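# Place the two closest-weight pistons in the steel tray

## Task

Of the five pistons, find the pair whose weights are nearest to each other and set both inside the steel parts tray. None of the remaining three may touch the tray or hang over its edge. The tray must end up resting flat on the bench. Everything has to stay put by itself, not because the robot holds it. Afterwards open the grippers and pull the arms away.

## Robot and tools

Robot: two arms, left_arm and right_arm, mounted on opposite sides of a table; left_arm's base is on the +y side. The names do not refer to left or right in any picture. Each arm ends in a parallel gripper with a wrist camera: cam_left_wrist and cam_right_wrist, both 504x504 pixels.

Frames: one world frame for all poses. Origin at the table centre, +z up, table surface at z = +0.020 m. Gripper frame: fingers point along the gripper's +x, and they close along its y axis. The reported end_effector_position is the spot between the finger pads, roughly 3 to 4 cm short of the fingertips.

A row of numbers (used by both movement tools): 14 values, each in [-1, 1], always all 14 even if one arm should not move. Order: left_arm dx, dy, dz, rx, ry, rz, opening, then right_arm in the same order. dx..rz are an offset, expressed in that gripper's own axes, from the gripper's measured pose; they are not a pose. Scale: 1.0 equals 0.6 m for dx, dy, dz and 180 degrees for rotation; rx, ry, rz form a single rotation vector. Opening is absolute, not an offset: +1 is fully open (0.088 m), empty fingers touch near -0.80, and values below that down to -1 close no further. Closing from fully open takes at least about 0.5 s.

execute_actions(actions): a list of actions run one after another. Each action is a table of up to 15 rows; each row lasts one control step of 1/30 s, and if fewer than 15 rows are given the last row is repeated to fill 15 steps. All rows of an action are offsets from the pose measured when that action began (for the first action in a call, the last pose reported in this scene), not from the preceding row. An empty list just returns the current state and images.

move(target, speed, blocking): target is one 14-number row as above, offsets from the pose in the scene's most recent result that reported one. Each gripper travels in a straight line toward its target; both paths finish together, lasting between 0.5 and 10 s, and are cut off at 10 s if longer. Rotation goes the shorter way. speed is the top path speed per arm in m/s, 0.002 to 0.5 (default 0.25); rotation is capped at twice that value in rad/s. The opening is applied at the start. Paths ignore obstacles and the other arm; grippers lag, drift, and can overshoot speed, especially with a nearly straight arm. Faster contact and targets set deeper past a surface mean harder impacts and pressing. With blocking=false the call returns after 0.5 s while the arm keeps going; until a result shows the move finished, other moves and execute_actions are rejected, so use wait or stop first.

wait(seconds): 0 to 10; the scene runs with each arm holding its last command, returning early if a running move ends. stop(): brakes a running move (needs room, more if fast); fingers are not stopped. zoom_image(camera, region): enlarged view of the latest image of one camera; region is [x0, y0, x1, y1] in pixels from the top-left, at most 504 by 504. finished_scene(scene): ends the current scene, given its number; irreversible, and the result tells whether the goal was met.

Control limits: each step, the commanded pose is clipped to within 70 mm and 16 degrees of the measured pose, then solved by damped inverse kinematics, favouring position over orientation. After an action, the arm only continues up to its last clipped pose, so large offsets need follow-up commands. Friction may leave the hand short, slightly tilted, or unmoved for tiny commands, worse at long reach; check position and orientation after each motion and correct tilt. To keep an arm still, send the offset back to its desired pose in the first call of a reply and zeros afterward, always with the intended opening.

Results: the state line lists, per arm, end_effector_position (m), end_effector_quat_wxyz, and linear/angular velocities; printed positions can be off, more at long reach. "Hand target" lines show where each controller is now driving. A "pose unreachable" line means the clearance check altered or blocked that arm's command. The move: line gives the outcome (done, off_target, moving, held, fault), limits that acted (paced = command clipped; held = some steps blocked, after which the arm may jump faster), and each gripper's distance to its target; if only one arm is named, the other finished normally. grip_measured is the finger opening on the command scale (last Joint positions entry is metres); it may be biased by about 1 mm, and when squeezing something hard reads up to about 3 mm (0.061) narrower than the pads. To hold a part, command roughly 0.07 below grip_measured; smaller margins grip lighter. Parts thinner than about 3 mm get proportionally less force. Pad force tops out near 34 to 49 N. grip_effort_n is motor effort (negative closes, positive opens), capped near 83 N, carrying an offset, scale error and noise, and it keeps a residual when idle; n/a when unavailable.

Joint ranges (rad): waist -3.054 to 3.054, shoulder 0.000 to 3.142, elbow 0.000 to 2.356, wrist pitch -1.571 to 1.571, wrist yaw -1.571 to 1.571, wrist roll -3.142 to 3.142. Load limits (N m): waist 16.8, shoulder 20.8, elbow 20.8, wrist pitch 5.49, wrist yaw 5.47, wrist roll 5.13, including a held part's weight. Exceeding one gives a torque fault: the arm halts 10 s and the rest of the call is skipped. Holding loads heats motors: a MOTOR HOT warning from 50 °C, an OVER-TEMPERATURE FAULT hold at 95 °C, and loss of power (arm goes limp) if not cooled within 30 to 60 s.

Cameras: calibration gives pinhole+radial intrinsics (cam_left_wrist fx=fy 410.554, cam_right_wrist 426.462) and T_world_to_cam per arm, with small errors; results list changed camera poses.

Avoid: knocking or placing anything off the table, dropping parts, slamming, hard pushes, and the arms striking or pressing each other. Held parts may be briefly tugged and loose ones nudged by outside disturbances.

Each tool is called after "Request:" as name([rows], argument=value, ...), one row to a line, values as JSON.

## Session

Request:
execute_actions(actions=[])

Scene clock: 0.00 s.
left_arm: end_effector_position=(+0.0591, +0.1861, +0.3144) grip_measured=+0.836 grip_effort_n=n/a end_effector_quat_wxyz=(-0.481, +0.290, -0.827, -0.032) end_effector_velocity=(+0.003, +0.000, +0.002) end_effector_angular_velocity=(-0.006, -0.013, +0.016) | right_arm: end_effector_position=(+0.0156, -0.4649, +0.1790) grip_measured=+0.819 grip_effort_n=n/a end_effector_quat_wxyz=(+0.573, -0.311, +0.745, +0.138) end_effector_velocity=(+0.001, -0.000, -0.002) end_effector_angular_velocity=(+0.006, -0.001, -0.016)
Joint positions: left_arm=[-0.115  1.188  0.986 -0.773  0.181 -2.483  0.08 ] | right_arm=[-0.798  1.6    0.969 -1.22   0.208 -0.161  0.079]
Joint velocities: left_arm=[-0.002 -0.007  0.002 -0.007 -0.022 -0.007  0.   ] | right_arm=[-0.007  0.002 -0.002  0.007 -0.007  0.007 -0.   ]
Motor temperatures (°C, as the motors report them): left_arm=[30 30 30 28 30 31] | right_arm=[28 28 30 28 31 29]
Heat: left arm: hottest wrist roll 31 °C (+0.0 °C/min); right arm: hottest wrist yaw 31 °C (+0.0 °C/min).
Hand target (left_arm): +0.059, +0.186, +0.314; +0.481, -0.290, +0.827, +0.032
Hand target (right_arm): +0.016, -0.465, +0.179; +0.573, -0.311, +0.745, +0.138

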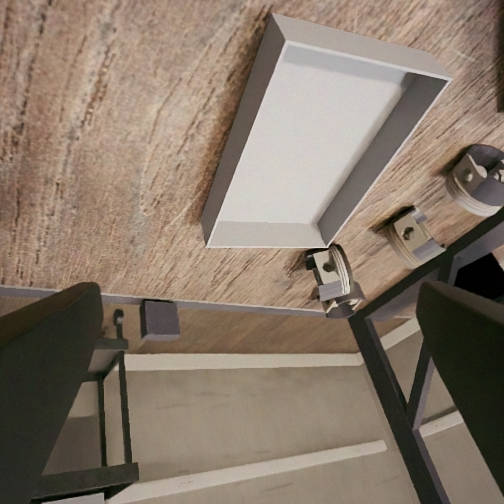

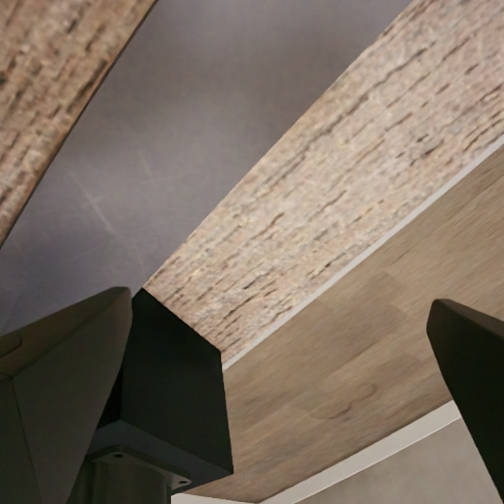

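Request:
move(target=[-0.1,0,0,0.79,0,0,1,-0.25,0.1,0,0,-0.35,0.15,1], speed=0.4)

Scene clock: 11.43 s.
left_arm: end_effector_position=(+0.0814, +0.2131, +0.3567) grip_measured=+0.997 grip_effort_n=12.8 end_effector_quat_wxyz=(+0.430, +0.367, +0.304, -0.766) end_effector_velocity=(+0.005, +0.006, -0.005) end_effector_angular_velocity=(+0.026, -0.032, +0.003) | right_arm: end_effector_position=(+0.0035, -0.3736, +0.3162) grip_measured=+0.979 grip_effort_n=19.8 end_effector_quat_wxyz=(+0.834, -0.023, +0.383, +0.397) end_effector_velocity=(-0.004, +0.001, -0.001) end_effector_angular_velocity=(+0.003, -0.001, +0.027)
Joint positions: left_arm=[-0.057  1.1    1.117 -1.02   0.209  0.045  0.088] | right_arm=[-0.828  0.831  0.796 -0.774 -0.431 -0.053  0.087]
Joint velocities: left_arm=[-0.002 -0.002 -0.002 -0.037 -0.022  0.007 -0.   ] | right_arm=[-0.002 -0.007 -0.007 -0.007 -0.022 -0.022 -0.   ]
Motor temperatures (°C, as the motors report them): left_arm=[30 31 32 29 30 31] | right_arm=[28 28 31 28 31 29]
Heat: left arm: hottest elbow 32 °C (+5.2 °C/min); right arm: hottest elbow 31 °C (+0.0 °C/min).
Hand target (left_arm): +0.081, +0.213, +0.363; -0.430, -0.361, -0.298, +0.772
Hand target (right_arm): +0.002, -0.373, +0.313; +0.832, -0.021, +0.386, +0.398
Off the commanded pose (left_arm): 0.007 m, 1 deg.
Off the commanded pose (right_arm): 0.006 m, 1 deg.
move: done
camera_calibration (this result's frames):
cam_left_wrist: T_world_to_cam=[[-0.875574, 0.446184, 0.185175, -0.0912612], [0.41767, 0.891799, -0.173915, -0.137556], [-0.242737, -0.0749337, -0.967194, 0.448917], [0, 0, 0, 1]] pos_world=[0.0865158, 0.19703, 0.427166]
cam_right_wrist: T_world_to_cam=[[0.69846, -0.678517, -0.227527, -0.17686], [-0.696873, -0.572496, -0.431991, -0.0422702], [0.162855, 0.460286, -0.872706, 0.529955], [0, 0, 0, 1]] pos_world=[0.00776725, -0.388133, 0.403994]

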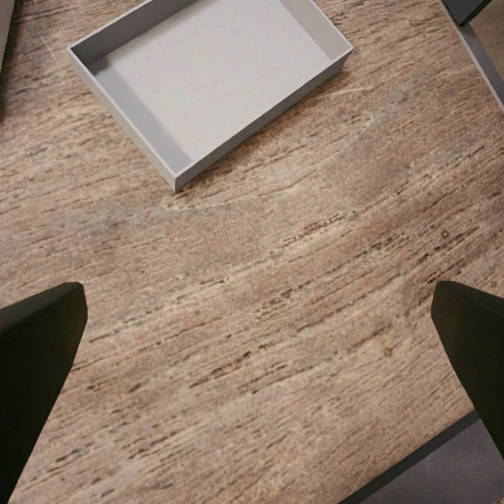

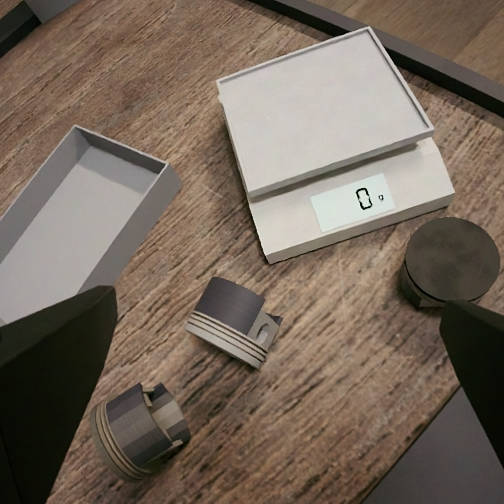

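Request:
move(target=[-0.05,0,-0.15,0,0,0,1,0.163,0.232,-0.021,-0.27,0.28,0.026,1], speed=0.35)

Scene clock: 23.23 s.
left_arm: end_effector_position=(+0.1195, +0.2947, +0.3344) grip_measured=+0.997 grip_effort_n=12.8 end_effector_quat_wxyz=(+0.432, +0.367, +0.302, -0.766) end_effector_velocity=(+0.002, +0.005, -0.002) end_effector_angular_velocity=(+0.018, -0.006, +0.007) | right_arm: end_effector_position=(-0.0616, -0.2207, +0.2795) grip_measured=+0.979 grip_effort_n=19.8 end_effector_quat_wxyz=(+0.500, -0.495, +0.500, +0.504) end_effector_velocity=(+0.004, -0.001, -0.001) end_effector_angular_velocity=(-0.028, -0.013, +0.005)
Joint positions: left_arm=[ 0.056  0.737  0.905 -1.19   0.265  0.144  0.088] | right_arm=[-0.062  1.785  1.632 -1.412 -0.012 -0.368  0.087]
Joint velocities: left_arm=[-0.002 -0.007 -0.002 -0.022 -0.007 -0.007 -0.   ] | right_arm=[-0.002  0.022  0.022 -0.022  0.022 -0.007 -0.   ]
Motor temperatures (°C, as the motors report them): left_arm=[30 31 33 30 30 31] | right_arm=[28 29 32 30 31 29]
Heat: left arm: hottest elbow 33 °C (+5.2 °C/min); right arm: hottest elbow 32 °C (+2.6 °C/min).
Hand target (left_arm): +0.119, +0.296, +0.332; -0.430, -0.367, -0.304, +0.766
Hand target (right_arm): -0.061, -0.218, +0.280; +0.499, -0.498, +0.498, +0.506
Off the commanded pose (left_arm): 0.003 m, 0 deg.
Off the commanded pose (right_arm): 0.001 m, 1 deg.
move: done
camera_calibration (this result's frames):
cam_left_wrist: T_world_to_cam=[[-0.877022, 0.444957, 0.181233, -0.088357], [0.415813, 0.891932, -0.177642, -0.228693], [-0.240691, -0.0804374, -0.967263, 0.444113], [0, 0, 0, 1]] pos_world=[0.124496, 0.279017, 0.404962]
cam_right_wrist: T_world_to_cam=[[0.999188, 0.0399367, 0.00524376, 0.0759839], [0.0356102, -0.936683, 0.348362, -0.269314], [0.0188242, -0.347892, -0.937345, 0.268972], [0, 0, 0, 1]] pos_world=[-0.0713951, -0.161723, 0.34554]

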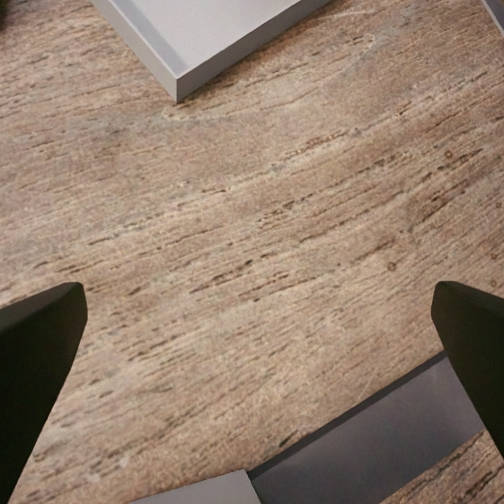

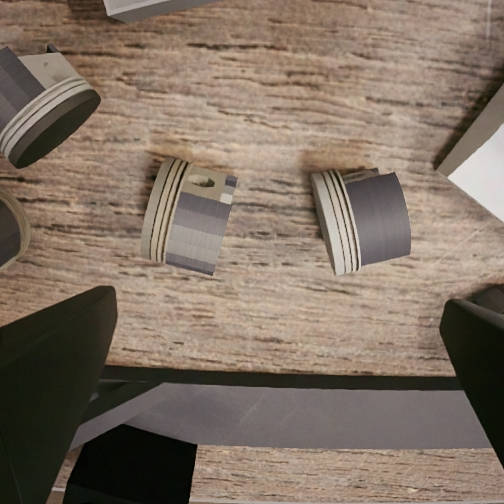

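Request:
move(target=[0,0,0,0,0,0,1,0.19,-0.111,-0.04,0.433,0,0,1], speed=0.35)

Scene clock: 29.90 s.
left_arm: end_effector_position=(+0.1195, +0.2950, +0.3343) grip_measured=+0.997 grip_effort_n=12.3 end_effector_quat_wxyz=(+0.432, +0.367, +0.302, -0.766) end_effector_velocity=(+0.002, +0.001, -0.002) end_effector_angular_velocity=(+0.006, -0.017, +0.010) | right_arm: end_effector_position=(+0.0039, -0.2416, +0.1698) grip_measured=+0.979 grip_effort_n=19.3 end_effector_quat_wxyz=(+0.704, -0.069, +0.702, +0.085) end_effector_velocity=(-0.003, -0.007, -0.003) end_effector_angular_velocity=(-0.023, +0.024, -0.029)
Joint positions: left_arm=[ 0.057  0.736  0.905 -1.191  0.265  0.144  0.088] | right_arm=[-0.266  1.866  1.294 -0.98  -0.011  0.781  0.087]
Joint velocities: left_arm=[-0.007 -0.002 -0.002 -0.007 -0.022 -0.007 -0.   ] | right_arm=[-0.007  0.002 -0.007 -0.022 -0.007  0.022 -0.   ]
Motor temperatures (°C, as the motors report them): left_arm=[30 31 33 30 30 31] | right_arm=[28 29 33 30 31 29]
Heat: left arm: hottest elbow 33 °C (+4.0 °C/min); right arm: hottest elbow 33 °C (+4.0 °C/min).
Hand target (left_arm): +0.119, +0.295, +0.334; -0.432, -0.367, -0.302, +0.766
Hand target (right_arm): +0.003, -0.245, +0.164; +0.701, -0.071, +0.706, +0.077
Off the commanded pose (left_arm): 0.000 m, 0 deg.
Off the commanded pose (right_arm): 0.006 m, 1 deg.
move: done
camera_calibration (this result's frames):
cam_left_wrist: T_world_to_cam=[[-0.87695, 0.445018, 0.181433, -0.0884875], [0.415917, 0.891931, -0.177404, -0.229028], [-0.240773, -0.0801131, -0.967269, 0.443974], [0, 0, 0, 1]] pos_world=[0.124555, 0.279224, 0.404866]
cam_right_wrist: T_world_to_cam=[[0.256047, -0.966639, -0.00698462, -0.226234], [-0.904279, -0.24207, 0.351685, -0.0820205], [-0.341643, -0.0837318, -0.936092, 0.222705], [0, 0, 0, 1]] pos_world=[0.0598427, -0.219894, 0.235738]

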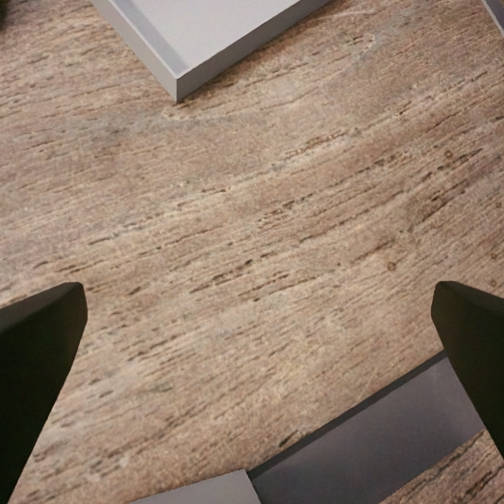

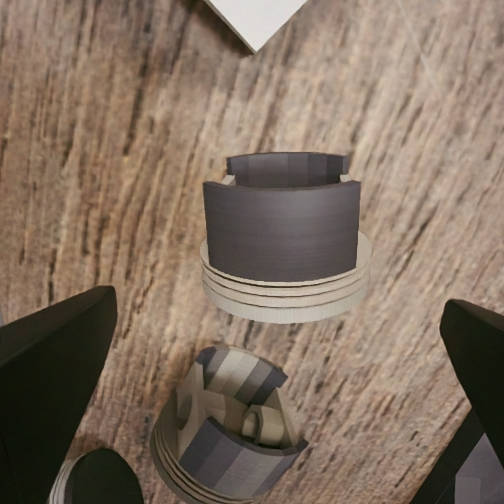

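Request:
move(target=[0,0,0,0,0,0,1,0.09,-0.011,-0.014,-0.01,0,0,1], speed=0.15)

Scene clock: 33.50 s.
left_arm: end_effector_position=(+0.1195, +0.2950, +0.3343) grip_measured=+0.997 grip_effort_n=12.3 end_effector_quat_wxyz=(+0.432, +0.367, +0.302, -0.766) end_effector_velocity=(+0.001, +0.002, -0.002) end_effector_angular_velocity=(+0.003, -0.011, -0.005) | right_arm: end_effector_position=(-0.0003, -0.2459, +0.1215) grip_measured=+0.979 grip_effort_n=19.3 end_effector_quat_wxyz=(+0.707, -0.074, +0.697, +0.098) end_effector_velocity=(-0.004, -0.005, -0.005) end_effector_angular_velocity=(-0.019, +0.020, +0.005)
Joint positions: left_arm=[ 0.057  0.736  0.905 -1.191  0.265  0.144  0.088] | right_arm=[-0.262  1.911  1.142 -0.768 -0.011  0.76   0.087]
Joint velocities: left_arm=[-0.002 -0.002 -0.002 -0.007 -0.007  0.007 -0.   ] | right_arm=[-0.002  0.007 -0.012 -0.007 -0.007 -0.007 -0.   ]
Motor temperatures (°C, as the motors report them): left_arm=[30 31 33 30 30 31] | right_arm=[28 30 33 30 31 29]
Heat: left arm: hottest elbow 33 °C (+3.6 °C/min); right arm: hottest elbow 33 °C (+3.6 °C/min).
Hand target (left_arm): +0.120, +0.295, +0.334; -0.432, -0.367, -0.302, +0.766
Hand target (right_arm): -0.003, -0.249, +0.116; +0.703, -0.080, +0.700, +0.096
Off the commanded pose (left_arm): 0.000 m, 0 deg.
Off the commanded pose (right_arm): 0.007 m, 1 deg.
move: done
camera_calibration (this result's frames):
cam_left_wrist: T_world_to_cam=[[-0.87695, 0.445018, 0.181433, -0.0884875], [0.415917, 0.891931, -0.177404, -0.229028], [-0.240773, -0.0801131, -0.967269, 0.443974], [0, 0, 0, 1]] pos_world=[0.124555, 0.279224, 0.404866]
cam_right_wrist: T_world_to_cam=[[0.280041, -0.959826, -0.0176512, -0.226627], [-0.90121, -0.269185, 0.339648, -0.0751093], [-0.330754, -0.0792079, -0.940387, 0.177275], [0, 0, 0, 1]] pos_world=[0.05441, -0.223699, 0.188218]

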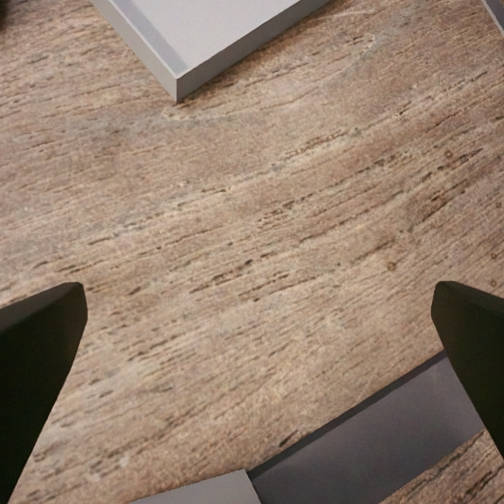

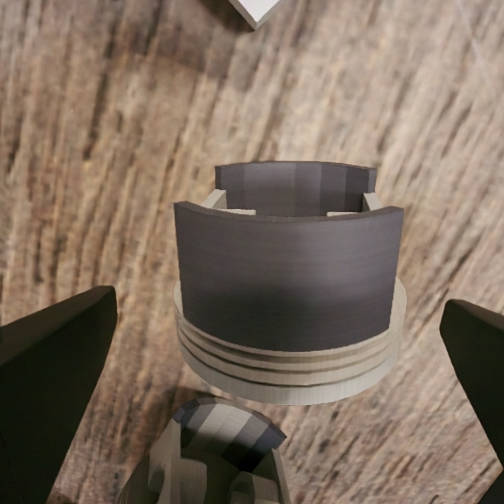

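Request:
move(target=[0,0,0,0,0,0,1,0.1,-0.014,-0.014,0,0.006,-0.016,1], speed=0.08)

Request:
move(target=[0,0,0,0,0,0,1,0,0,0,0,0,0,0.5])

Scene clock: 37.17 s.
left_arm: end_effector_position=(+0.1195, +0.2950, +0.3343) grip_measured=+0.997 grip_effort_n=12.3 end_effector_quat_wxyz=(+0.432, +0.367, +0.302, -0.766) end_effector_velocity=(+0.004, +0.000, -0.005) end_effector_angular_velocity=(+0.013, -0.031, +0.018) | right_arm: end_effector_position=(-0.0037, -0.2507, +0.0658) grip_measured=+0.979 grip_effort_n=19.3 end_effector_quat_wxyz=(+0.705, -0.088, +0.699, +0.084) end_effector_velocity=(-0.002, -0.004, -0.004) end_effector_angular_velocity=(-0.022, +0.005, -0.005)
Joint positions: left_arm=[ 0.057  0.736  0.905 -1.191  0.265  0.144  0.088] | right_arm=[-0.252  2.043  1.069 -0.596  0.01   0.769  0.087]
Joint velocities: left_arm=[-0.007  0.002 -0.007 -0.007 -0.037 -0.007 -0.   ] | right_arm=[ 0.002  0.012 -0.002 -0.007  0.007  0.007 -0.   ]
Motor temperatures (°C, as the motors report them): left_arm=[30 31 34 30 30 31] | right_arm=[28 30 33 30 31 29]
Heat: left arm: hottest elbow 34 °C (+4.8 °C/min); right arm: hottest elbow 33 °C (+3.2 °C/min).
Hand target (left_arm): +0.120, +0.295, +0.334; -0.432, -0.367, -0.302, +0.766
Hand target (right_arm): -0.007, -0.254, +0.061; +0.702, -0.092, +0.702, +0.079
Off the commanded pose (left_arm): 0.000 m, 0 deg.
Off the commanded pose (right_arm): 0.006 m, 1 deg.
move: done
camera_calibration (this result's frames):
cam_left_wrist: T_world_to_cam=[[-0.87695, 0.445018, 0.181433, -0.0884875], [0.415917, 0.891931, -0.177404, -0.229028], [-0.240773, -0.0801131, -0.967269, 0.443974], [0, 0, 0, 1]] pos_world=[0.124555, 0.279224, 0.404866]
cam_right_wrist: T_world_to_cam=[[0.28041, -0.959668, 0.020168, -0.233763], [-0.900993, -0.255904, 0.35032, -0.0578874], [-0.33103, -0.116405, -0.936413, 0.113833], [0, 0, 0, 1]] pos_world=[0.0510756, -0.225898, 0.131588]

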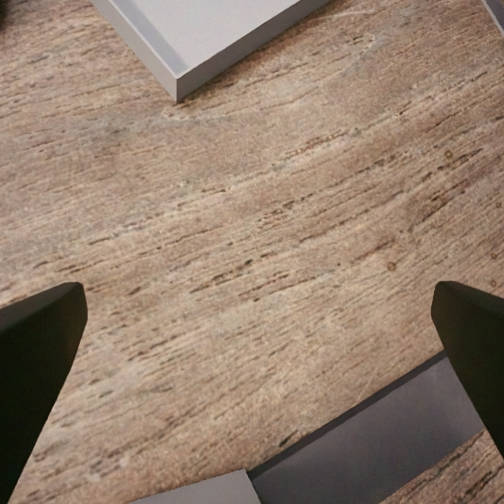

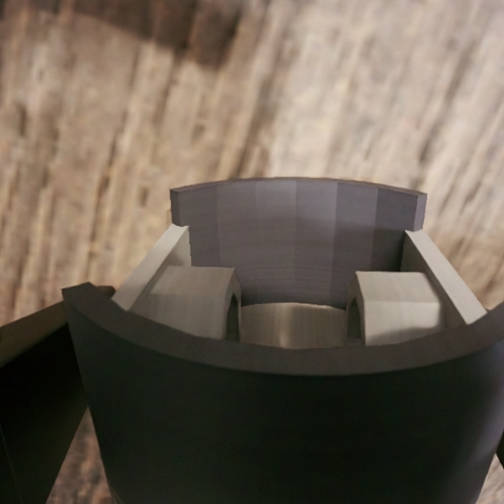

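Scene clock: 37.70 s.
left_arm: end_effector_position=(+0.1195, +0.2950, +0.3343) grip_measured=+0.997 grip_effort_n=12.3 end_effector_quat_wxyz=(+0.432, +0.367, +0.302, -0.766) end_effector_velocity=(+0.002, +0.004, -0.005) end_effector_angular_velocity=(+0.033, -0.002, +0.024) | right_arm: end_effector_position=(-0.0038, -0.2505, +0.0658) grip_measured=+0.548 grip_effort_n=-83.5 end_effector_quat_wxyz=(+0.705, -0.088, +0.699, +0.084) end_effector_velocity=(+0.001, -0.002, -0.000) end_effector_angular_velocity=(-0.010, -0.002, +0.005)
Joint positions: left_arm=[ 0.057  0.736  0.905 -1.191  0.265  0.144  0.088] | right_arm=[-0.251  2.043  1.069 -0.595  0.009  0.769  0.066]
Joint velocities: left_arm=[ 0.002 -0.002 -0.007 -0.022 -0.007 -0.022 -0.   ] | right_arm=[-0.002  0.002  0.002 -0.007  0.007 -0.007 -0.   ]
Motor temperatures (°C, as the motors report them): left_arm=[30 31 34 30 30 31] | right_arm=[28 30 33 30 31 29]
Heat: left arm: hottest elbow 34 °C (+4.8 °C/min); right arm: hottest elbow 33 °C (+3.2 °C/min).
Hand target (left_arm): +0.120, +0.295, +0.334; -0.432, -0.367, -0.302, +0.766
Hand target (right_arm): -0.004, -0.251, +0.066; +0.705, -0.088, +0.699, +0.084
Off the commanded pose (left_arm): 0.000 m, 0 deg.
Off the commanded pose (right_arm): 0.000 m, 0 deg.
move: done
camera_calibration (this result's frames):
cam_left_wrist: T_world_to_cam=[[-0.87695, 0.445018, 0.181433, -0.0884875], [0.415917, 0.891931, -0.177404, -0.229028], [-0.240773, -0.0801131, -0.967269, 0.443974], [0, 0, 0, 1]] pos_world=[0.124555, 0.279224, 0.404866]
cam_right_wrist: T_world_to_cam=[[0.280779, -0.959572, 0.0196295, -0.23351], [-0.900853, -0.256432, 0.350295, -0.0580739], [-0.3311, -0.116039, -0.936434, 0.113908], [0, 0, 0, 1]] pos_world=[0.0509638, -0.225744, 0.131594]

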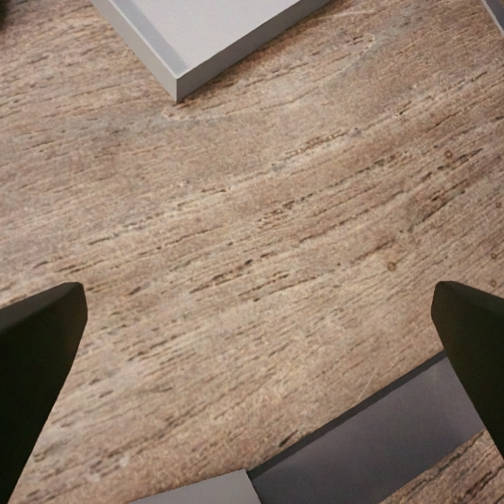

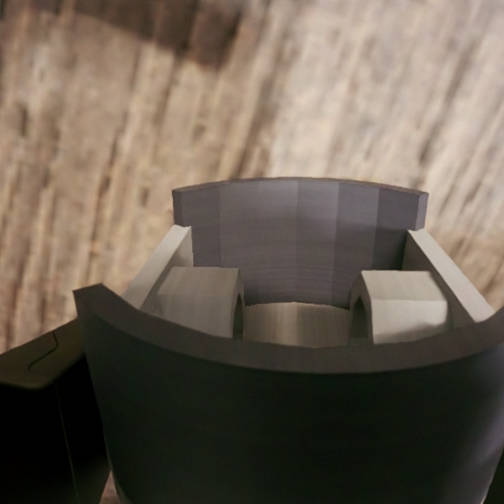

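Request:
move(target=[0,0,0,0,0,0,1,-0.16,0,0,0,0,0,0.46])

Request:
move(target=[0,0,0,0,0,0,1,0,0.02,0.373,0.717,0,0,0.46], speed=0.5)

Scene clock: 42.07 s.
left_arm: end_effector_position=(+0.1195, +0.2950, +0.3343) grip_measured=+0.997 grip_effort_n=12.8 end_effector_quat_wxyz=(+0.432, +0.367, +0.302, -0.766) end_effector_velocity=(-0.001, +0.002, -0.001) end_effector_angular_velocity=(+0.016, +0.014, +0.012) | right_arm: end_effector_position=(-0.0067, -0.2552, +0.1528) grip_measured=+0.548 grip_effort_n=-83.5 end_effector_quat_wxyz=(+0.698, -0.096, +0.705, +0.077) end_effector_velocity=(-0.001, +0.003, +0.004) end_effector_angular_velocity=(+0.002, +0.008, +0.010)
Joint positions: left_arm=[ 0.057  0.736  0.905 -1.191  0.265  0.144  0.088] | right_arm=[-0.251  1.864  1.218 -0.952  0.009  0.769  0.066]
Joint velocities: left_arm=[-0.002 -0.002 -0.002 -0.007  0.007 -0.022 -0.   ] | right_arm=[ 0.002  0.002  0.022 -0.022 -0.007 -0.007 -0.   ]
Motor temperatures (°C, as the motors report them): left_arm=[30 31 34 30 30 31] | right_arm=[28 31 33 30 31 29]
Heat: left arm: hottest elbow 34 °C (+4.3 °C/min); right arm: hottest elbow 33 °C (+2.9 °C/min).
Hand target (left_arm): +0.120, +0.295, +0.334; -0.432, -0.367, -0.302, +0.766
Hand target (right_arm): -0.004, -0.250, +0.162; +0.705, -0.088, +0.699, +0.084
Off the commanded pose (left_arm): 0.000 m, 0 deg.
Off the commanded pose (right_arm): 0.010 m, 2 deg.
move: off_target (right_arm)
camera_calibration (this result's frames):
cam_left_wrist: T_world_to_cam=[[-0.87695, 0.445018, 0.181433, -0.0884875], [0.415917, 0.891931, -0.177404, -0.229028], [-0.240773, -0.0801131, -0.967269, 0.443974], [0, 0, 0, 1]] pos_world=[0.124555, 0.279224, 0.404866]
cam_right_wrist: T_world_to_cam=[[0.281221, -0.958864, 0.038661, -0.241582], [-0.895399, -0.247688, 0.370015, -0.0930971], [-0.345218, -0.138673, -0.928221, 0.186772], [0, 0, 0, 1]] pos_world=[0.0490558, -0.228803, 0.217153]

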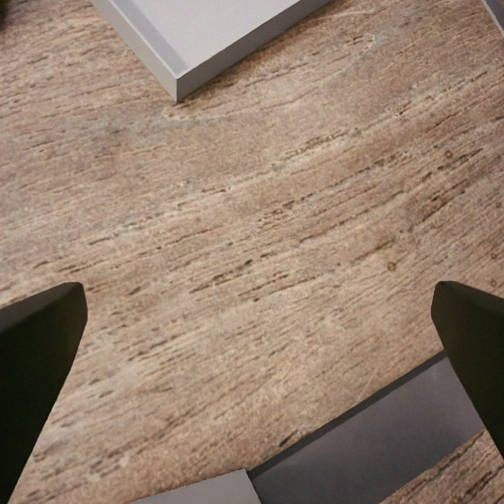

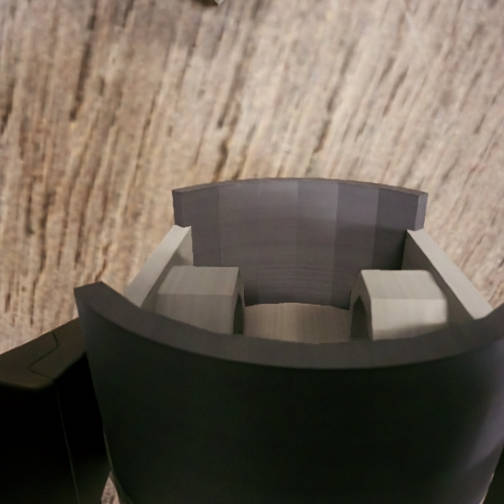

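Scene clock: 45.00 s.
left_arm: end_effector_position=(+0.1195, +0.2950, +0.3343) grip_measured=+0.997 grip_effort_n=12.8 end_effector_quat_wxyz=(+0.432, +0.367, +0.302, -0.766) end_effector_velocity=(-0.000, +0.002, -0.001) end_effector_angular_velocity=(+0.016, +0.014, +0.017) | right_arm: end_effector_position=(+0.2031, -0.1948, +0.1449) grip_measured=+0.548 grip_effort_n=-83.5 end_effector_quat_wxyz=(+0.385, +0.615, +0.378, -0.575) end_effector_velocity=(+0.001, +0.000, -0.002) end_effector_angular_velocity=(+0.007, +0.003, -0.009)
Joint positions: left_arm=[ 0.057  0.736  0.905 -1.191  0.265  0.144  0.088] | right_arm=[-0.541  2.572  2.342 -1.287  0.019  2.723  0.066]
Joint velocities: left_arm=[ 0.002 -0.002 -0.002 -0.007  0.007 -0.022 -0.   ] | right_arm=[-0.002  0.002 -0.002  0.007 -0.007  0.007 -0.   ]
Motor temperatures (°C, as the motors report them): left_arm=[30 31 34 30 30 31] | right_arm=[28 32 34 30 31 29]
Heat: left arm: hottest elbow 34 °C (+4.0 °C/min); right arm: hottest elbow 34 °C (+4.0 °C/min).
Hand target (left_arm): +0.120, +0.295, +0.334; -0.432, -0.367, -0.302, +0.766
Hand target (right_arm): +0.207, -0.193, +0.147; +0.382, +0.622, +0.376, -0.570
Off the commanded pose (left_arm): 0.000 m, 0 deg.
Off the commanded pose (right_arm): 0.008 m, 4 deg.
joint sent to its limit (right arm) — the command would take joint 3 (elbow) past its upper limit, so that joint was sent only as far as its limit.
move: off_target (right_arm)
camera_calibration (this result's frames):
cam_left_wrist: T_world_to_cam=[[-0.87695, 0.445018, 0.181433, -0.0884875], [0.415917, 0.891931, -0.177404, -0.229028], [-0.240773, -0.0801131, -0.967269, 0.443974], [0, 0, 0, 1]] pos_world=[0.124555, 0.279224, 0.404866]
cam_right_wrist: T_world_to_cam=[[-0.925089, 0.378791, -0.0269867, 0.272701], [0.338286, 0.854285, 0.394664, 0.0731245], [0.17255, 0.35597, -0.918429, 0.249974], [0, 0, 0, 1]] pos_world=[0.184403, -0.254749, 0.208083]

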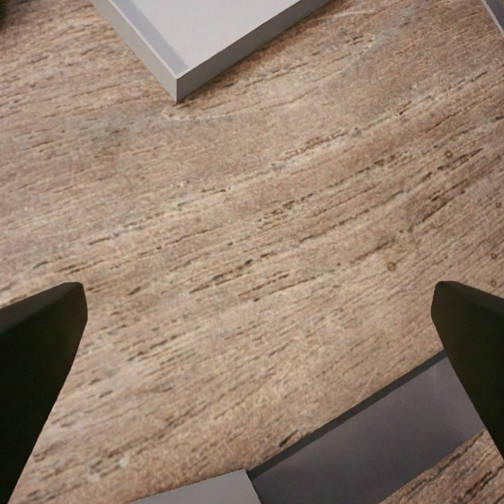

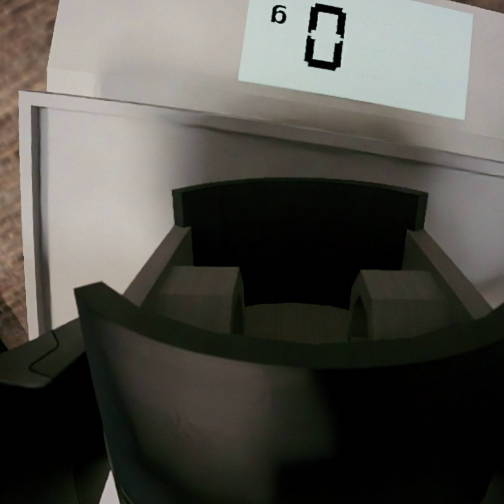

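Request:
move(target=[0,0,0,0,0,0,1,0.045,-0.07,0.005,-0.04,0,0,0.46], speed=0.08)

Scene clock: 47.37 s.
left_arm: end_effector_position=(+0.1195, +0.2950, +0.3343) grip_measured=+0.997 grip_effort_n=12.8 end_effector_quat_wxyz=(+0.432, +0.367, +0.302, -0.766) end_effector_velocity=(+0.004, +0.003, -0.004) end_effector_angular_velocity=(+0.020, -0.020, +0.015) | right_arm: end_effector_position=(+0.1807, -0.1826, +0.1324) grip_measured=+0.548 grip_effort_n=-83.5 end_effector_quat_wxyz=(+0.418, +0.611, +0.402, -0.539) end_effector_velocity=(+0.000, -0.000, +0.004) end_effector_angular_velocity=(+0.016, -0.007, +0.006)
Joint positions: left_arm=[ 0.057  0.736  0.905 -1.191  0.265  0.144  0.088] | right_arm=[-0.487  2.472  2.104 -1.107  0.039  2.678  0.066]
Joint velocities: left_arm=[-0.002 -0.002 -0.002 -0.022 -0.022 -0.007 -0.   ] | right_arm=[-0.002 -0.022 -0.027  0.022 -0.007 -0.007 -0.   ]
Motor temperatures (°C, as the motors report them): left_arm=[30 31 34 30 30 31] | right_arm=[28 33 34 30 31 29]
Heat: left arm: hottest elbow 34 °C (+3.8 °C/min); right arm: hottest elbow 34 °C (+3.8 °C/min).
Hand target (left_arm): +0.120, +0.295, +0.334; -0.432, -0.367, -0.302, +0.766
Hand target (right_arm): +0.165, -0.179, +0.117; +0.423, +0.589, +0.414, -0.550
Off the commanded pose (left_arm): 0.000 m, 0 deg.
Off the commanded pose (right_arm): 0.023 m, 3 deg.
move: off_target (right_arm)
camera_calibration (this result's frames):
cam_left_wrist: T_world_to_cam=[[-0.87695, 0.445018, 0.181433, -0.0884875], [0.415917, 0.891931, -0.177404, -0.229028], [-0.240773, -0.0801131, -0.967269, 0.443974], [0, 0, 0, 1]] pos_world=[0.124555, 0.279224, 0.404866]
cam_right_wrist: T_world_to_cam=[[-0.955262, 0.288218, -0.0663689, 0.241175], [0.235928, 0.877904, 0.416679, 0.0951335], [0.17836, 0.38238, -0.906628, 0.240231], [0, 0, 0, 1]] pos_world=[0.165093, -0.244888, 0.194166]

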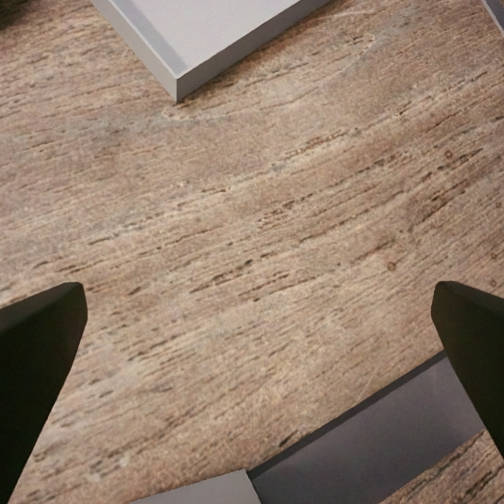

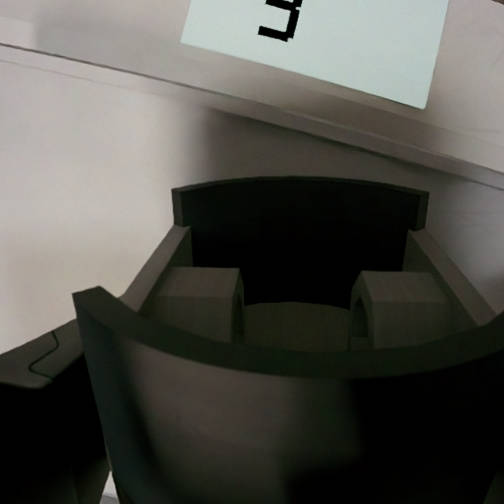

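Contact at z≈0.134; display faces about −122°.

Request:
execute_actions([
  [[0,0,0,0,0,0,1,-0.004,0,0,0,0,0,1]],
  [[0,0,0,0,0,0,1,-0.04,0,0,0,-0.02,-0.02,1]],
  [[0,0,0,0,0,0,1,0,0,0,0,0,0,1]],
])

Request:
execute_actions(actions=[])

Scene clock: 50.90 s.
left_arm: end_effector_position=(+0.1195, +0.2950, +0.3343) grip_measured=+0.997 grip_effort_n=12.8 end_effector_quat_wxyz=(+0.432, +0.367, +0.302, -0.766) end_effector_velocity=(-0.001, +0.004, -0.001) end_effector_angular_velocity=(+0.021, +0.006, -0.000) | right_arm: end_effector_position=(+0.1779, -0.1849, +0.1605) grip_measured=+0.979 grip_effort_n=20.2 end_effector_quat_wxyz=(+0.413, +0.586, +0.407, -0.567) end_effector_velocity=(-0.004, -0.004, +0.000) end_effector_angular_velocity=(-0.010, +0.021, -0.010)
Joint positions: left_arm=[ 0.057  0.736  0.905 -1.191  0.265  0.144  0.088] | right_arm=[-0.494  2.536  2.337 -1.347  0.013  2.675  0.087]
Joint velocities: left_arm=[-0.002 -0.002  0.002 -0.022  0.007 -0.007 -0.   ] | right_arm=[-0.002 -0.002 -0.002 -0.022 -0.007  0.007 -0.   ]
Motor temperatures (°C, as the motors report them): left_arm=[30 31 34 31 30 31] | right_arm=[28 34 34 29 31 29]
Heat: left arm: hottest elbow 34 °C (+3.5 °C/min); right arm: hottest shoulder 34 °C (+3.5 °C/min).
Hand target (left_arm): +0.120, +0.295, +0.334; -0.432, -0.367, -0.302, +0.766
Hand target (right_arm): +0.178, -0.185, +0.161; +0.413, +0.586, +0.407, -0.566
Off the commanded pose (left_arm): 0.000 m, 0 deg.
Off the commanded pose (right_arm): 0.000 m, 0 deg.
camera_calibration (this result's frames):
cam_left_wrist: T_world_to_cam=[[-0.87695, 0.445018, 0.181433, -0.0884875], [0.415917, 0.891931, -0.177404, -0.229028], [-0.240773, -0.0801131, -0.967269, 0.443974], [0, 0, 0, 1]] pos_world=[0.124555, 0.279224, 0.404866]
cam_right_wrist: T_world_to_cam=[[-0.957115, 0.28955, -0.00960212, 0.232492], [0.265384, 0.889566, 0.37181, 0.0902419], [0.116199, 0.353317, -0.928259, 0.276237], [0, 0, 0, 1]] pos_world=[0.166474, -0.245193, 0.225099]

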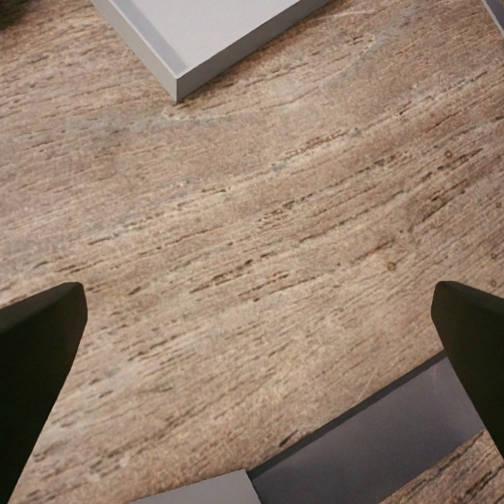

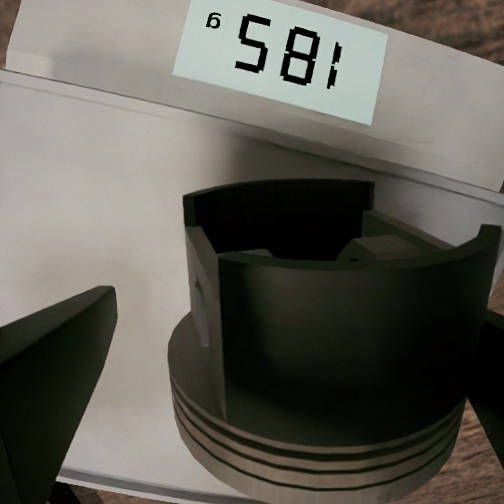

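Scene clock: 50.90 s.
left_arm: end_effector_position=(+0.1195, +0.2950, +0.3343) grip_measured=+0.997 grip_effort_n=12.8 end_effector_quat_wxyz=(+0.432, +0.367, +0.302, -0.766) end_effector_velocity=(-0.001, +0.004, -0.001) end_effector_angular_velocity=(+0.021, +0.006, -0.000) | right_arm: end_effector_position=(+0.1779, -0.1849, +0.1605) grip_measured=+0.979 grip_effort_n=20.2 end_effector_quat_wxyz=(+0.413, +0.586, +0.407, -0.567) end_effector_velocity=(-0.004, -0.004, +0.000) end_effector_angular_velocity=(-0.010, +0.021, -0.010)
Joint positions: left_arm=[ 0.057  0.736  0.905 -1.191  0.265  0.144  0.088] | right_arm=[-0.494  2.536  2.337 -1.347  0.013  2.675  0.087]
Joint velocities: left_arm=[-0.002 -0.002  0.002 -0.022  0.007 -0.007 -0.   ] | right_arm=[-0.002 -0.002 -0.002 -0.022 -0.007  0.007 -0.   ]
Motor temperatures (°C, as the motors report them): left_arm=[30 31 34 31 30 31] | right_arm=[28 34 34 29 31 29]
Heat: left arm: hottest elbow 34 °C (+3.5 °C/min); right arm: hottest shoulder 34 °C (+3.5 °C/min).
Hand target (left_arm): +0.120, +0.295, +0.334; -0.432, -0.367, -0.302, +0.766
Hand target (right_arm): +0.178, -0.185, +0.161; +0.413, +0.586, +0.407, -0.566
Off the commanded pose (left_arm): 0.000 m, 0 deg.
Off the commanded pose (right_arm): 0.000 m, 0 deg.
camera_calibration (this result's frames):
cam_left_wrist: T_world_to_cam=[[-0.87695, 0.445018, 0.181433, -0.0884875], [0.415917, 0.891931, -0.177404, -0.229028], [-0.240773, -0.0801131, -0.967269, 0.443974], [0, 0, 0, 1]] pos_world=[0.124555, 0.279224, 0.404866]
cam_right_wrist: T_world_to_cam=[[-0.957115, 0.28955, -0.00960212, 0.232492], [0.265384, 0.889566, 0.37181, 0.0902419], [0.116199, 0.353317, -0.928259, 0.276237], [0, 0, 0, 1]] pos_world=[0.166474, -0.245193, 0.225099]

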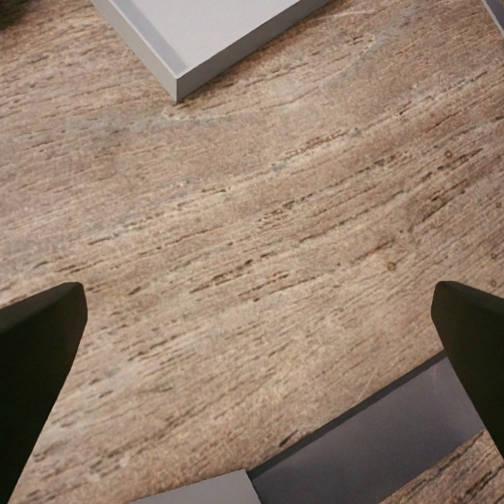

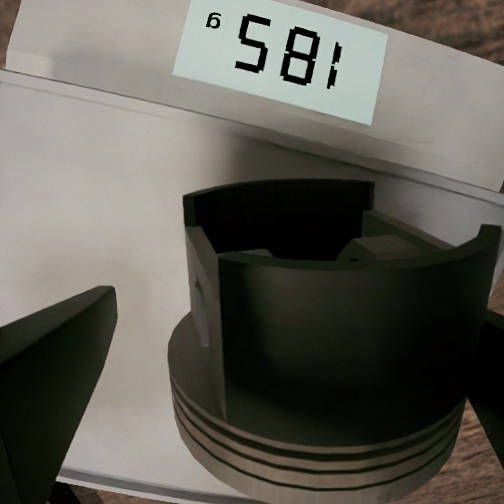

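It leans on a finger; shift.

Request:
move(target=[0,0,0,0,0,0,1,0.012,-0.022,0,0,0,0,1], speed=0.05)

Request:
wait(seconds=2)

Scene clock: 53.03 s.
left_arm: end_effector_position=(+0.1195, +0.2950, +0.3343) grip_measured=+0.997 grip_effort_n=12.3 end_effector_quat_wxyz=(+0.432, +0.367, +0.302, -0.766) end_effector_velocity=(+0.001, +0.002, -0.002) end_effector_angular_velocity=(+0.009, -0.004, +0.007) | right_arm: end_effector_position=(+0.1673, -0.1804, +0.1492) grip_measured=+0.979 grip_effort_n=20.2 end_effector_quat_wxyz=(+0.413, +0.583, +0.407, -0.569) end_effector_velocity=(-0.001, -0.002, +0.002) end_effector_angular_velocity=(+0.007, +0.004, -0.010)
Joint positions: left_arm=[ 0.057  0.736  0.905 -1.191  0.265  0.144  0.088] | right_arm=[-0.472  2.516  2.256 -1.293  0.013  2.696  0.087]
Joint velocities: left_arm=[-0.002 -0.002 -0.002 -0.007 -0.007 -0.007 -0.   ] | right_arm=[-0.002 -0.017 -0.022  0.007 -0.007  0.007 -0.   ]
Motor temperatures (°C, as the motors report them): left_arm=[30 31 34 31 30 31] | right_arm=[28 35 34 29 31 29]
Heat: left arm: hottest elbow 34 °C (+3.4 °C/min); right arm: hottest shoulder 35 °C (+4.5 °C/min).
Hand target (left_arm): +0.120, +0.295, +0.334; -0.432, -0.367, -0.302, +0.766
Hand target (right_arm): +0.166, -0.180, +0.153; +0.413, +0.586, +0.407, -0.567
Off the commanded pose (left_arm): 0.000 m, 0 deg.
Off the commanded pose (right_arm): 0.004 m, 0 deg.
move: done
camera_calibration (this result's frames):
cam_left_wrist: T_world_to_cam=[[-0.87695, 0.445018, 0.181433, -0.0884875], [0.415917, 0.891931, -0.177404, -0.229028], [-0.240773, -0.0801131, -0.967269, 0.443974], [0, 0, 0, 1]] pos_world=[0.124555, 0.279224, 0.404866]
cam_right_wrist: T_world_to_cam=[[-0.957487, 0.288414, -0.00606761, 0.220249], [0.266206, 0.891472, 0.366622, 0.0941511], [0.111148, 0.349421, -0.93035, 0.26587], [0, 0, 0, 1]] pos_world=[0.156271, -0.240356, 0.214171]

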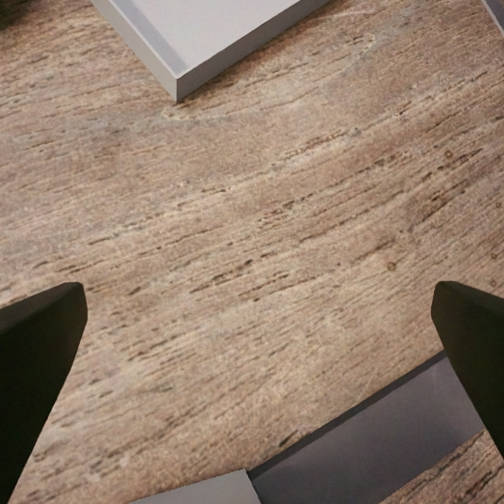

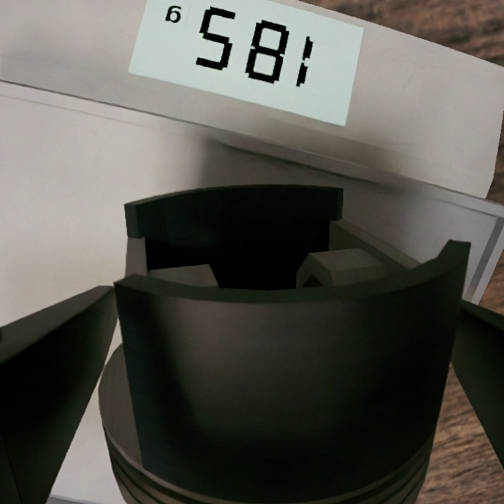

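Scene clock: 55.03 s.
left_arm: end_effector_position=(+0.1195, +0.2950, +0.3343) grip_measured=+0.997 grip_effort_n=12.8 end_effector_quat_wxyz=(+0.432, +0.367, +0.302, -0.766) end_effector_velocity=(+0.001, +0.002, -0.002) end_effector_angular_velocity=(+0.003, -0.011, -0.005) | right_arm: end_effector_position=(+0.1672, -0.1805, +0.1488) grip_measured=+0.979 grip_effort_n=19.8 end_effector_quat_wxyz=(+0.413, +0.583, +0.407, -0.569) end_effector_velocity=(+0.000, +0.000, -0.001) end_effector_angular_velocity=(+0.007, +0.003, +0.005)
Joint positions: left_arm=[ 0.057  0.736  0.905 -1.191  0.265  0.144  0.088] | right_arm=[-0.472  2.515  2.253 -1.291  0.013  2.696  0.087]
Joint velocities: left_arm=[-0.002 -0.002 -0.002 -0.007 -0.007  0.007 -0.   ] | right_arm=[-0.002 -0.002 -0.007  0.007 -0.007 -0.007 -0.   ]
Motor temperatures (°C, as the motors report them): left_arm=[30 31 34 31 30 31] | right_arm=[28 37 34 29 31 29]
Heat: left arm: hottest elbow 34 °C (+3.3 °C/min); right arm: hottest shoulder 37 °C (+6.5 °C/min).
Hand target (left_arm): +0.120, +0.295, +0.334; -0.432, -0.367, -0.302, +0.766
Hand target (right_arm): +0.166, -0.180, +0.153; +0.413, +0.586, +0.407, -0.567
Off the commanded pose (left_arm): 0.000 m, 0 deg.
Off the commanded pose (right_arm): 0.004 m, 0 deg.
wait: 2.00 s; at rest by 0.17 s
camera_calibration (this result's frames):
cam_left_wrist: T_world_to_cam=[[-0.87695, 0.445018, 0.181433, -0.0884875], [0.415917, 0.891931, -0.177404, -0.229028], [-0.240773, -0.0801131, -0.967269, 0.443974], [0, 0, 0, 1]] pos_world=[0.124555, 0.279224, 0.404866]
cam_right_wrist: T_world_to_cam=[[-0.957378, 0.288778, -0.00588562, 0.220167], [0.266645, 0.891467, 0.366316, 0.0944499], [0.111031, 0.349133, -0.930472, 0.265539], [0, 0, 0, 1]] pos_world=[0.156116, -0.240487, 0.213774]

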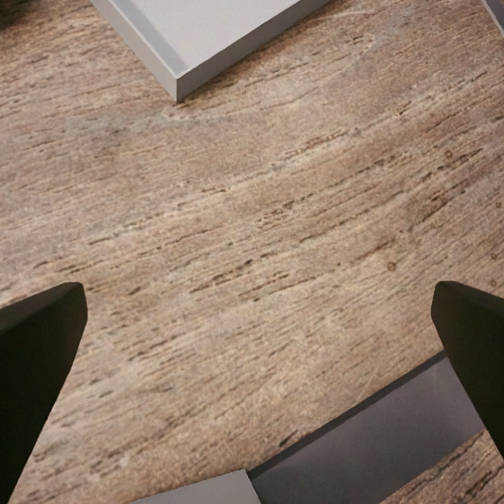

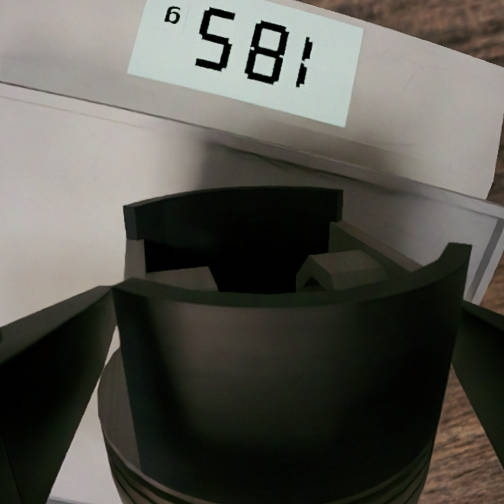

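Request:
execute_actions([
  [[0,0,0,0,0,0,1,0.022,0,0,0,0,0,1]],
  [[0,0,0,0,0,0,1,0,0,0,0,0,0,0.46]],
  [[0,0,0,0,0,0,1,-0.04,-0.01,0.01,0,0,0,0.46]],
])

Request:
move(target=[0,0,0,0,0,0,1,-0.01,-0.195,0.185,0,0,0,0.46])

Scene clock: 59.60 s.
left_arm: end_effector_position=(+0.1195, +0.2950, +0.3343) grip_measured=+0.997 grip_effort_n=12.3 end_effector_quat_wxyz=(+0.432, +0.367, +0.302, -0.766) end_effector_velocity=(+0.002, +0.002, -0.004) end_effector_angular_velocity=(+0.011, -0.018, +0.010) | right_arm: end_effector_position=(+0.1627, -0.1828, +0.1563) grip_measured=+0.556 grip_effort_n=-83.5 end_effector_quat_wxyz=(+0.414, +0.584, +0.407, -0.568) end_effector_velocity=(-0.003, -0.004, +0.003) end_effector_angular_velocity=(-0.007, +0.017, -0.010)
Joint positions: left_arm=[ 0.057  0.736  0.905 -1.191  0.265  0.144  0.088] | right_arm=[-0.469  2.482  2.222 -1.291  0.014  2.699  0.066]
Joint velocities: left_arm=[-0.007 -0.002 -0.007 -0.007 -0.022 -0.007  0.   ] | right_arm=[-0.002 -0.007 -0.002 -0.022 -0.007  0.007  0.   ]
Motor temperatures (°C, as the motors report them): left_arm=[30 31 34 31 30 31] | right_arm=[28 39 34 29 31 29]
Heat: left arm: hottest elbow 34 °C (+3.0 °C/min); right arm: hottest shoulder 39 °C (+8.1 °C/min).
Hand target (left_arm): +0.120, +0.295, +0.334; -0.432, -0.367, -0.302, +0.766
Hand target (right_arm): +0.161, -0.183, +0.165; +0.412, +0.587, +0.407, -0.565
Off the commanded pose (left_arm): 0.000 m, 0 deg.
Off the commanded pose (right_arm): 0.009 m, 1 deg.
camera_calibration (this result's frames):
cam_left_wrist: T_world_to_cam=[[-0.87695, 0.445018, 0.181433, -0.0884875], [0.415917, 0.891931, -0.177404, -0.229028], [-0.240773, -0.0801131, -0.967269, 0.443974], [0, 0, 0, 1]] pos_world=[0.124555, 0.279224, 0.404866]
cam_right_wrist: T_world_to_cam=[[-0.957582, 0.288066, -0.0074217, 0.216731], [0.26529, 0.891342, 0.367602, 0.0949837], [0.112509, 0.35004, -0.929954, 0.27368], [0, 0, 0, 1]] pos_world=[0.151548, -0.242895, 0.221202]

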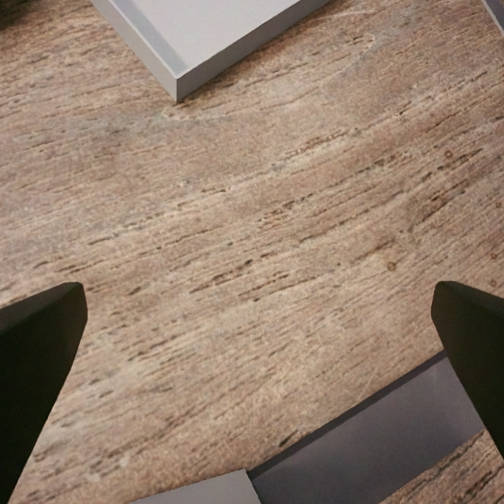

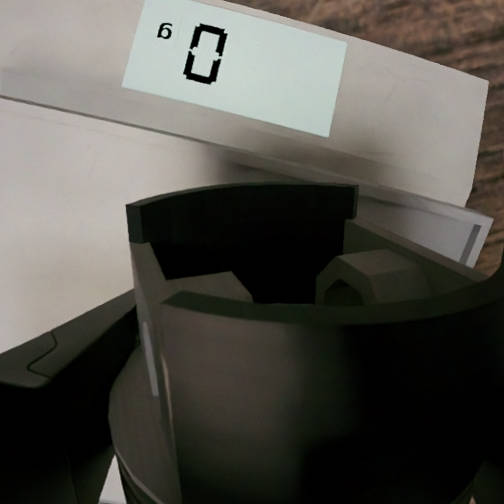

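Scene clock: 60.90 s.
left_arm: end_effector_position=(+0.1195, +0.2950, +0.3343) grip_measured=+0.997 grip_effort_n=12.8 end_effector_quat_wxyz=(+0.432, +0.367, +0.302, -0.766) end_effector_velocity=(+0.000, -0.001, +0.000) end_effector_angular_velocity=(-0.006, -0.001, +0.007) | right_arm: end_effector_position=(+0.0167, -0.2470, +0.1567) grip_measured=+0.556 grip_effort_n=-83.5 end_effector_quat_wxyz=(+0.414, +0.579, +0.407, -0.572) end_effector_velocity=(-0.003, -0.001, +0.001) end_effector_angular_velocity=(+0.010, +0.002, -0.005)
Joint positions: left_arm=[ 0.057  0.736  0.905 -1.191  0.265  0.144  0.088] | right_arm=[-0.295  1.903  1.287 -0.95   0.013  2.872  0.066]
Joint velocities: left_arm=[-0.002 -0.002 -0.002  0.007 -0.007 -0.007 -0.   ] | right_arm=[ 0.002 -0.017 -0.017  0.007 -0.007  0.007 -0.   ]
Motor temperatures (°C, as the motors report them): left_arm=[30 31 34 31 30 31] | right_arm=[28 39 34 29 31 29]
Heat: left arm: hottest elbow 34 °C (+3.0 °C/min); right arm: hottest shoulder 39 °C (+8.0 °C/min).
Hand target (left_arm): +0.120, +0.295, +0.334; -0.432, -0.367, -0.302, +0.766
Hand target (right_arm): +0.015, -0.248, +0.160; +0.413, +0.584, +0.407, -0.568
Off the commanded pose (left_arm): 0.000 m, 0 deg.
Off the commanded pose (right_arm): 0.003 m, 1 deg.
move: done
camera_calibration (this result's frames):
cam_left_wrist: T_world_to_cam=[[-0.87695, 0.445018, 0.181433, -0.0884875], [0.415917, 0.891931, -0.177404, -0.229028], [-0.240773, -0.0801131, -0.967269, 0.443974], [0, 0, 0, 1]] pos_world=[0.124555, 0.279224, 0.404866]
cam_right_wrist: T_world_to_cam=[[-0.957848, 0.287274, -0.000174694, 0.0940912], [0.268114, 0.894182, 0.358544, 0.192841], [0.103157, 0.343384, -0.933513, 0.312033], [0, 0, 0, 1]] pos_world=[0.00623343, -0.306612, 0.222161]

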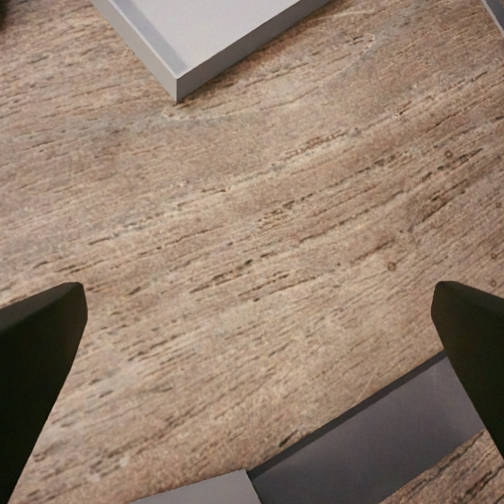

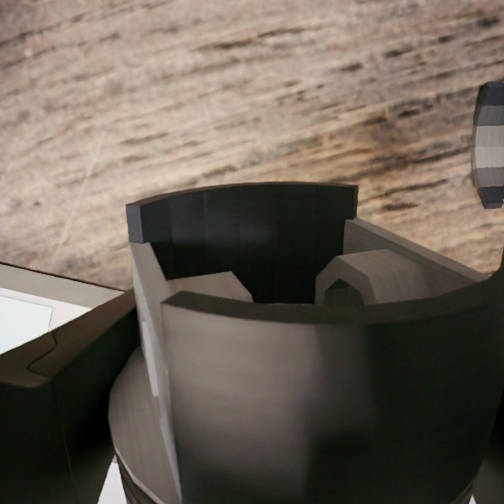

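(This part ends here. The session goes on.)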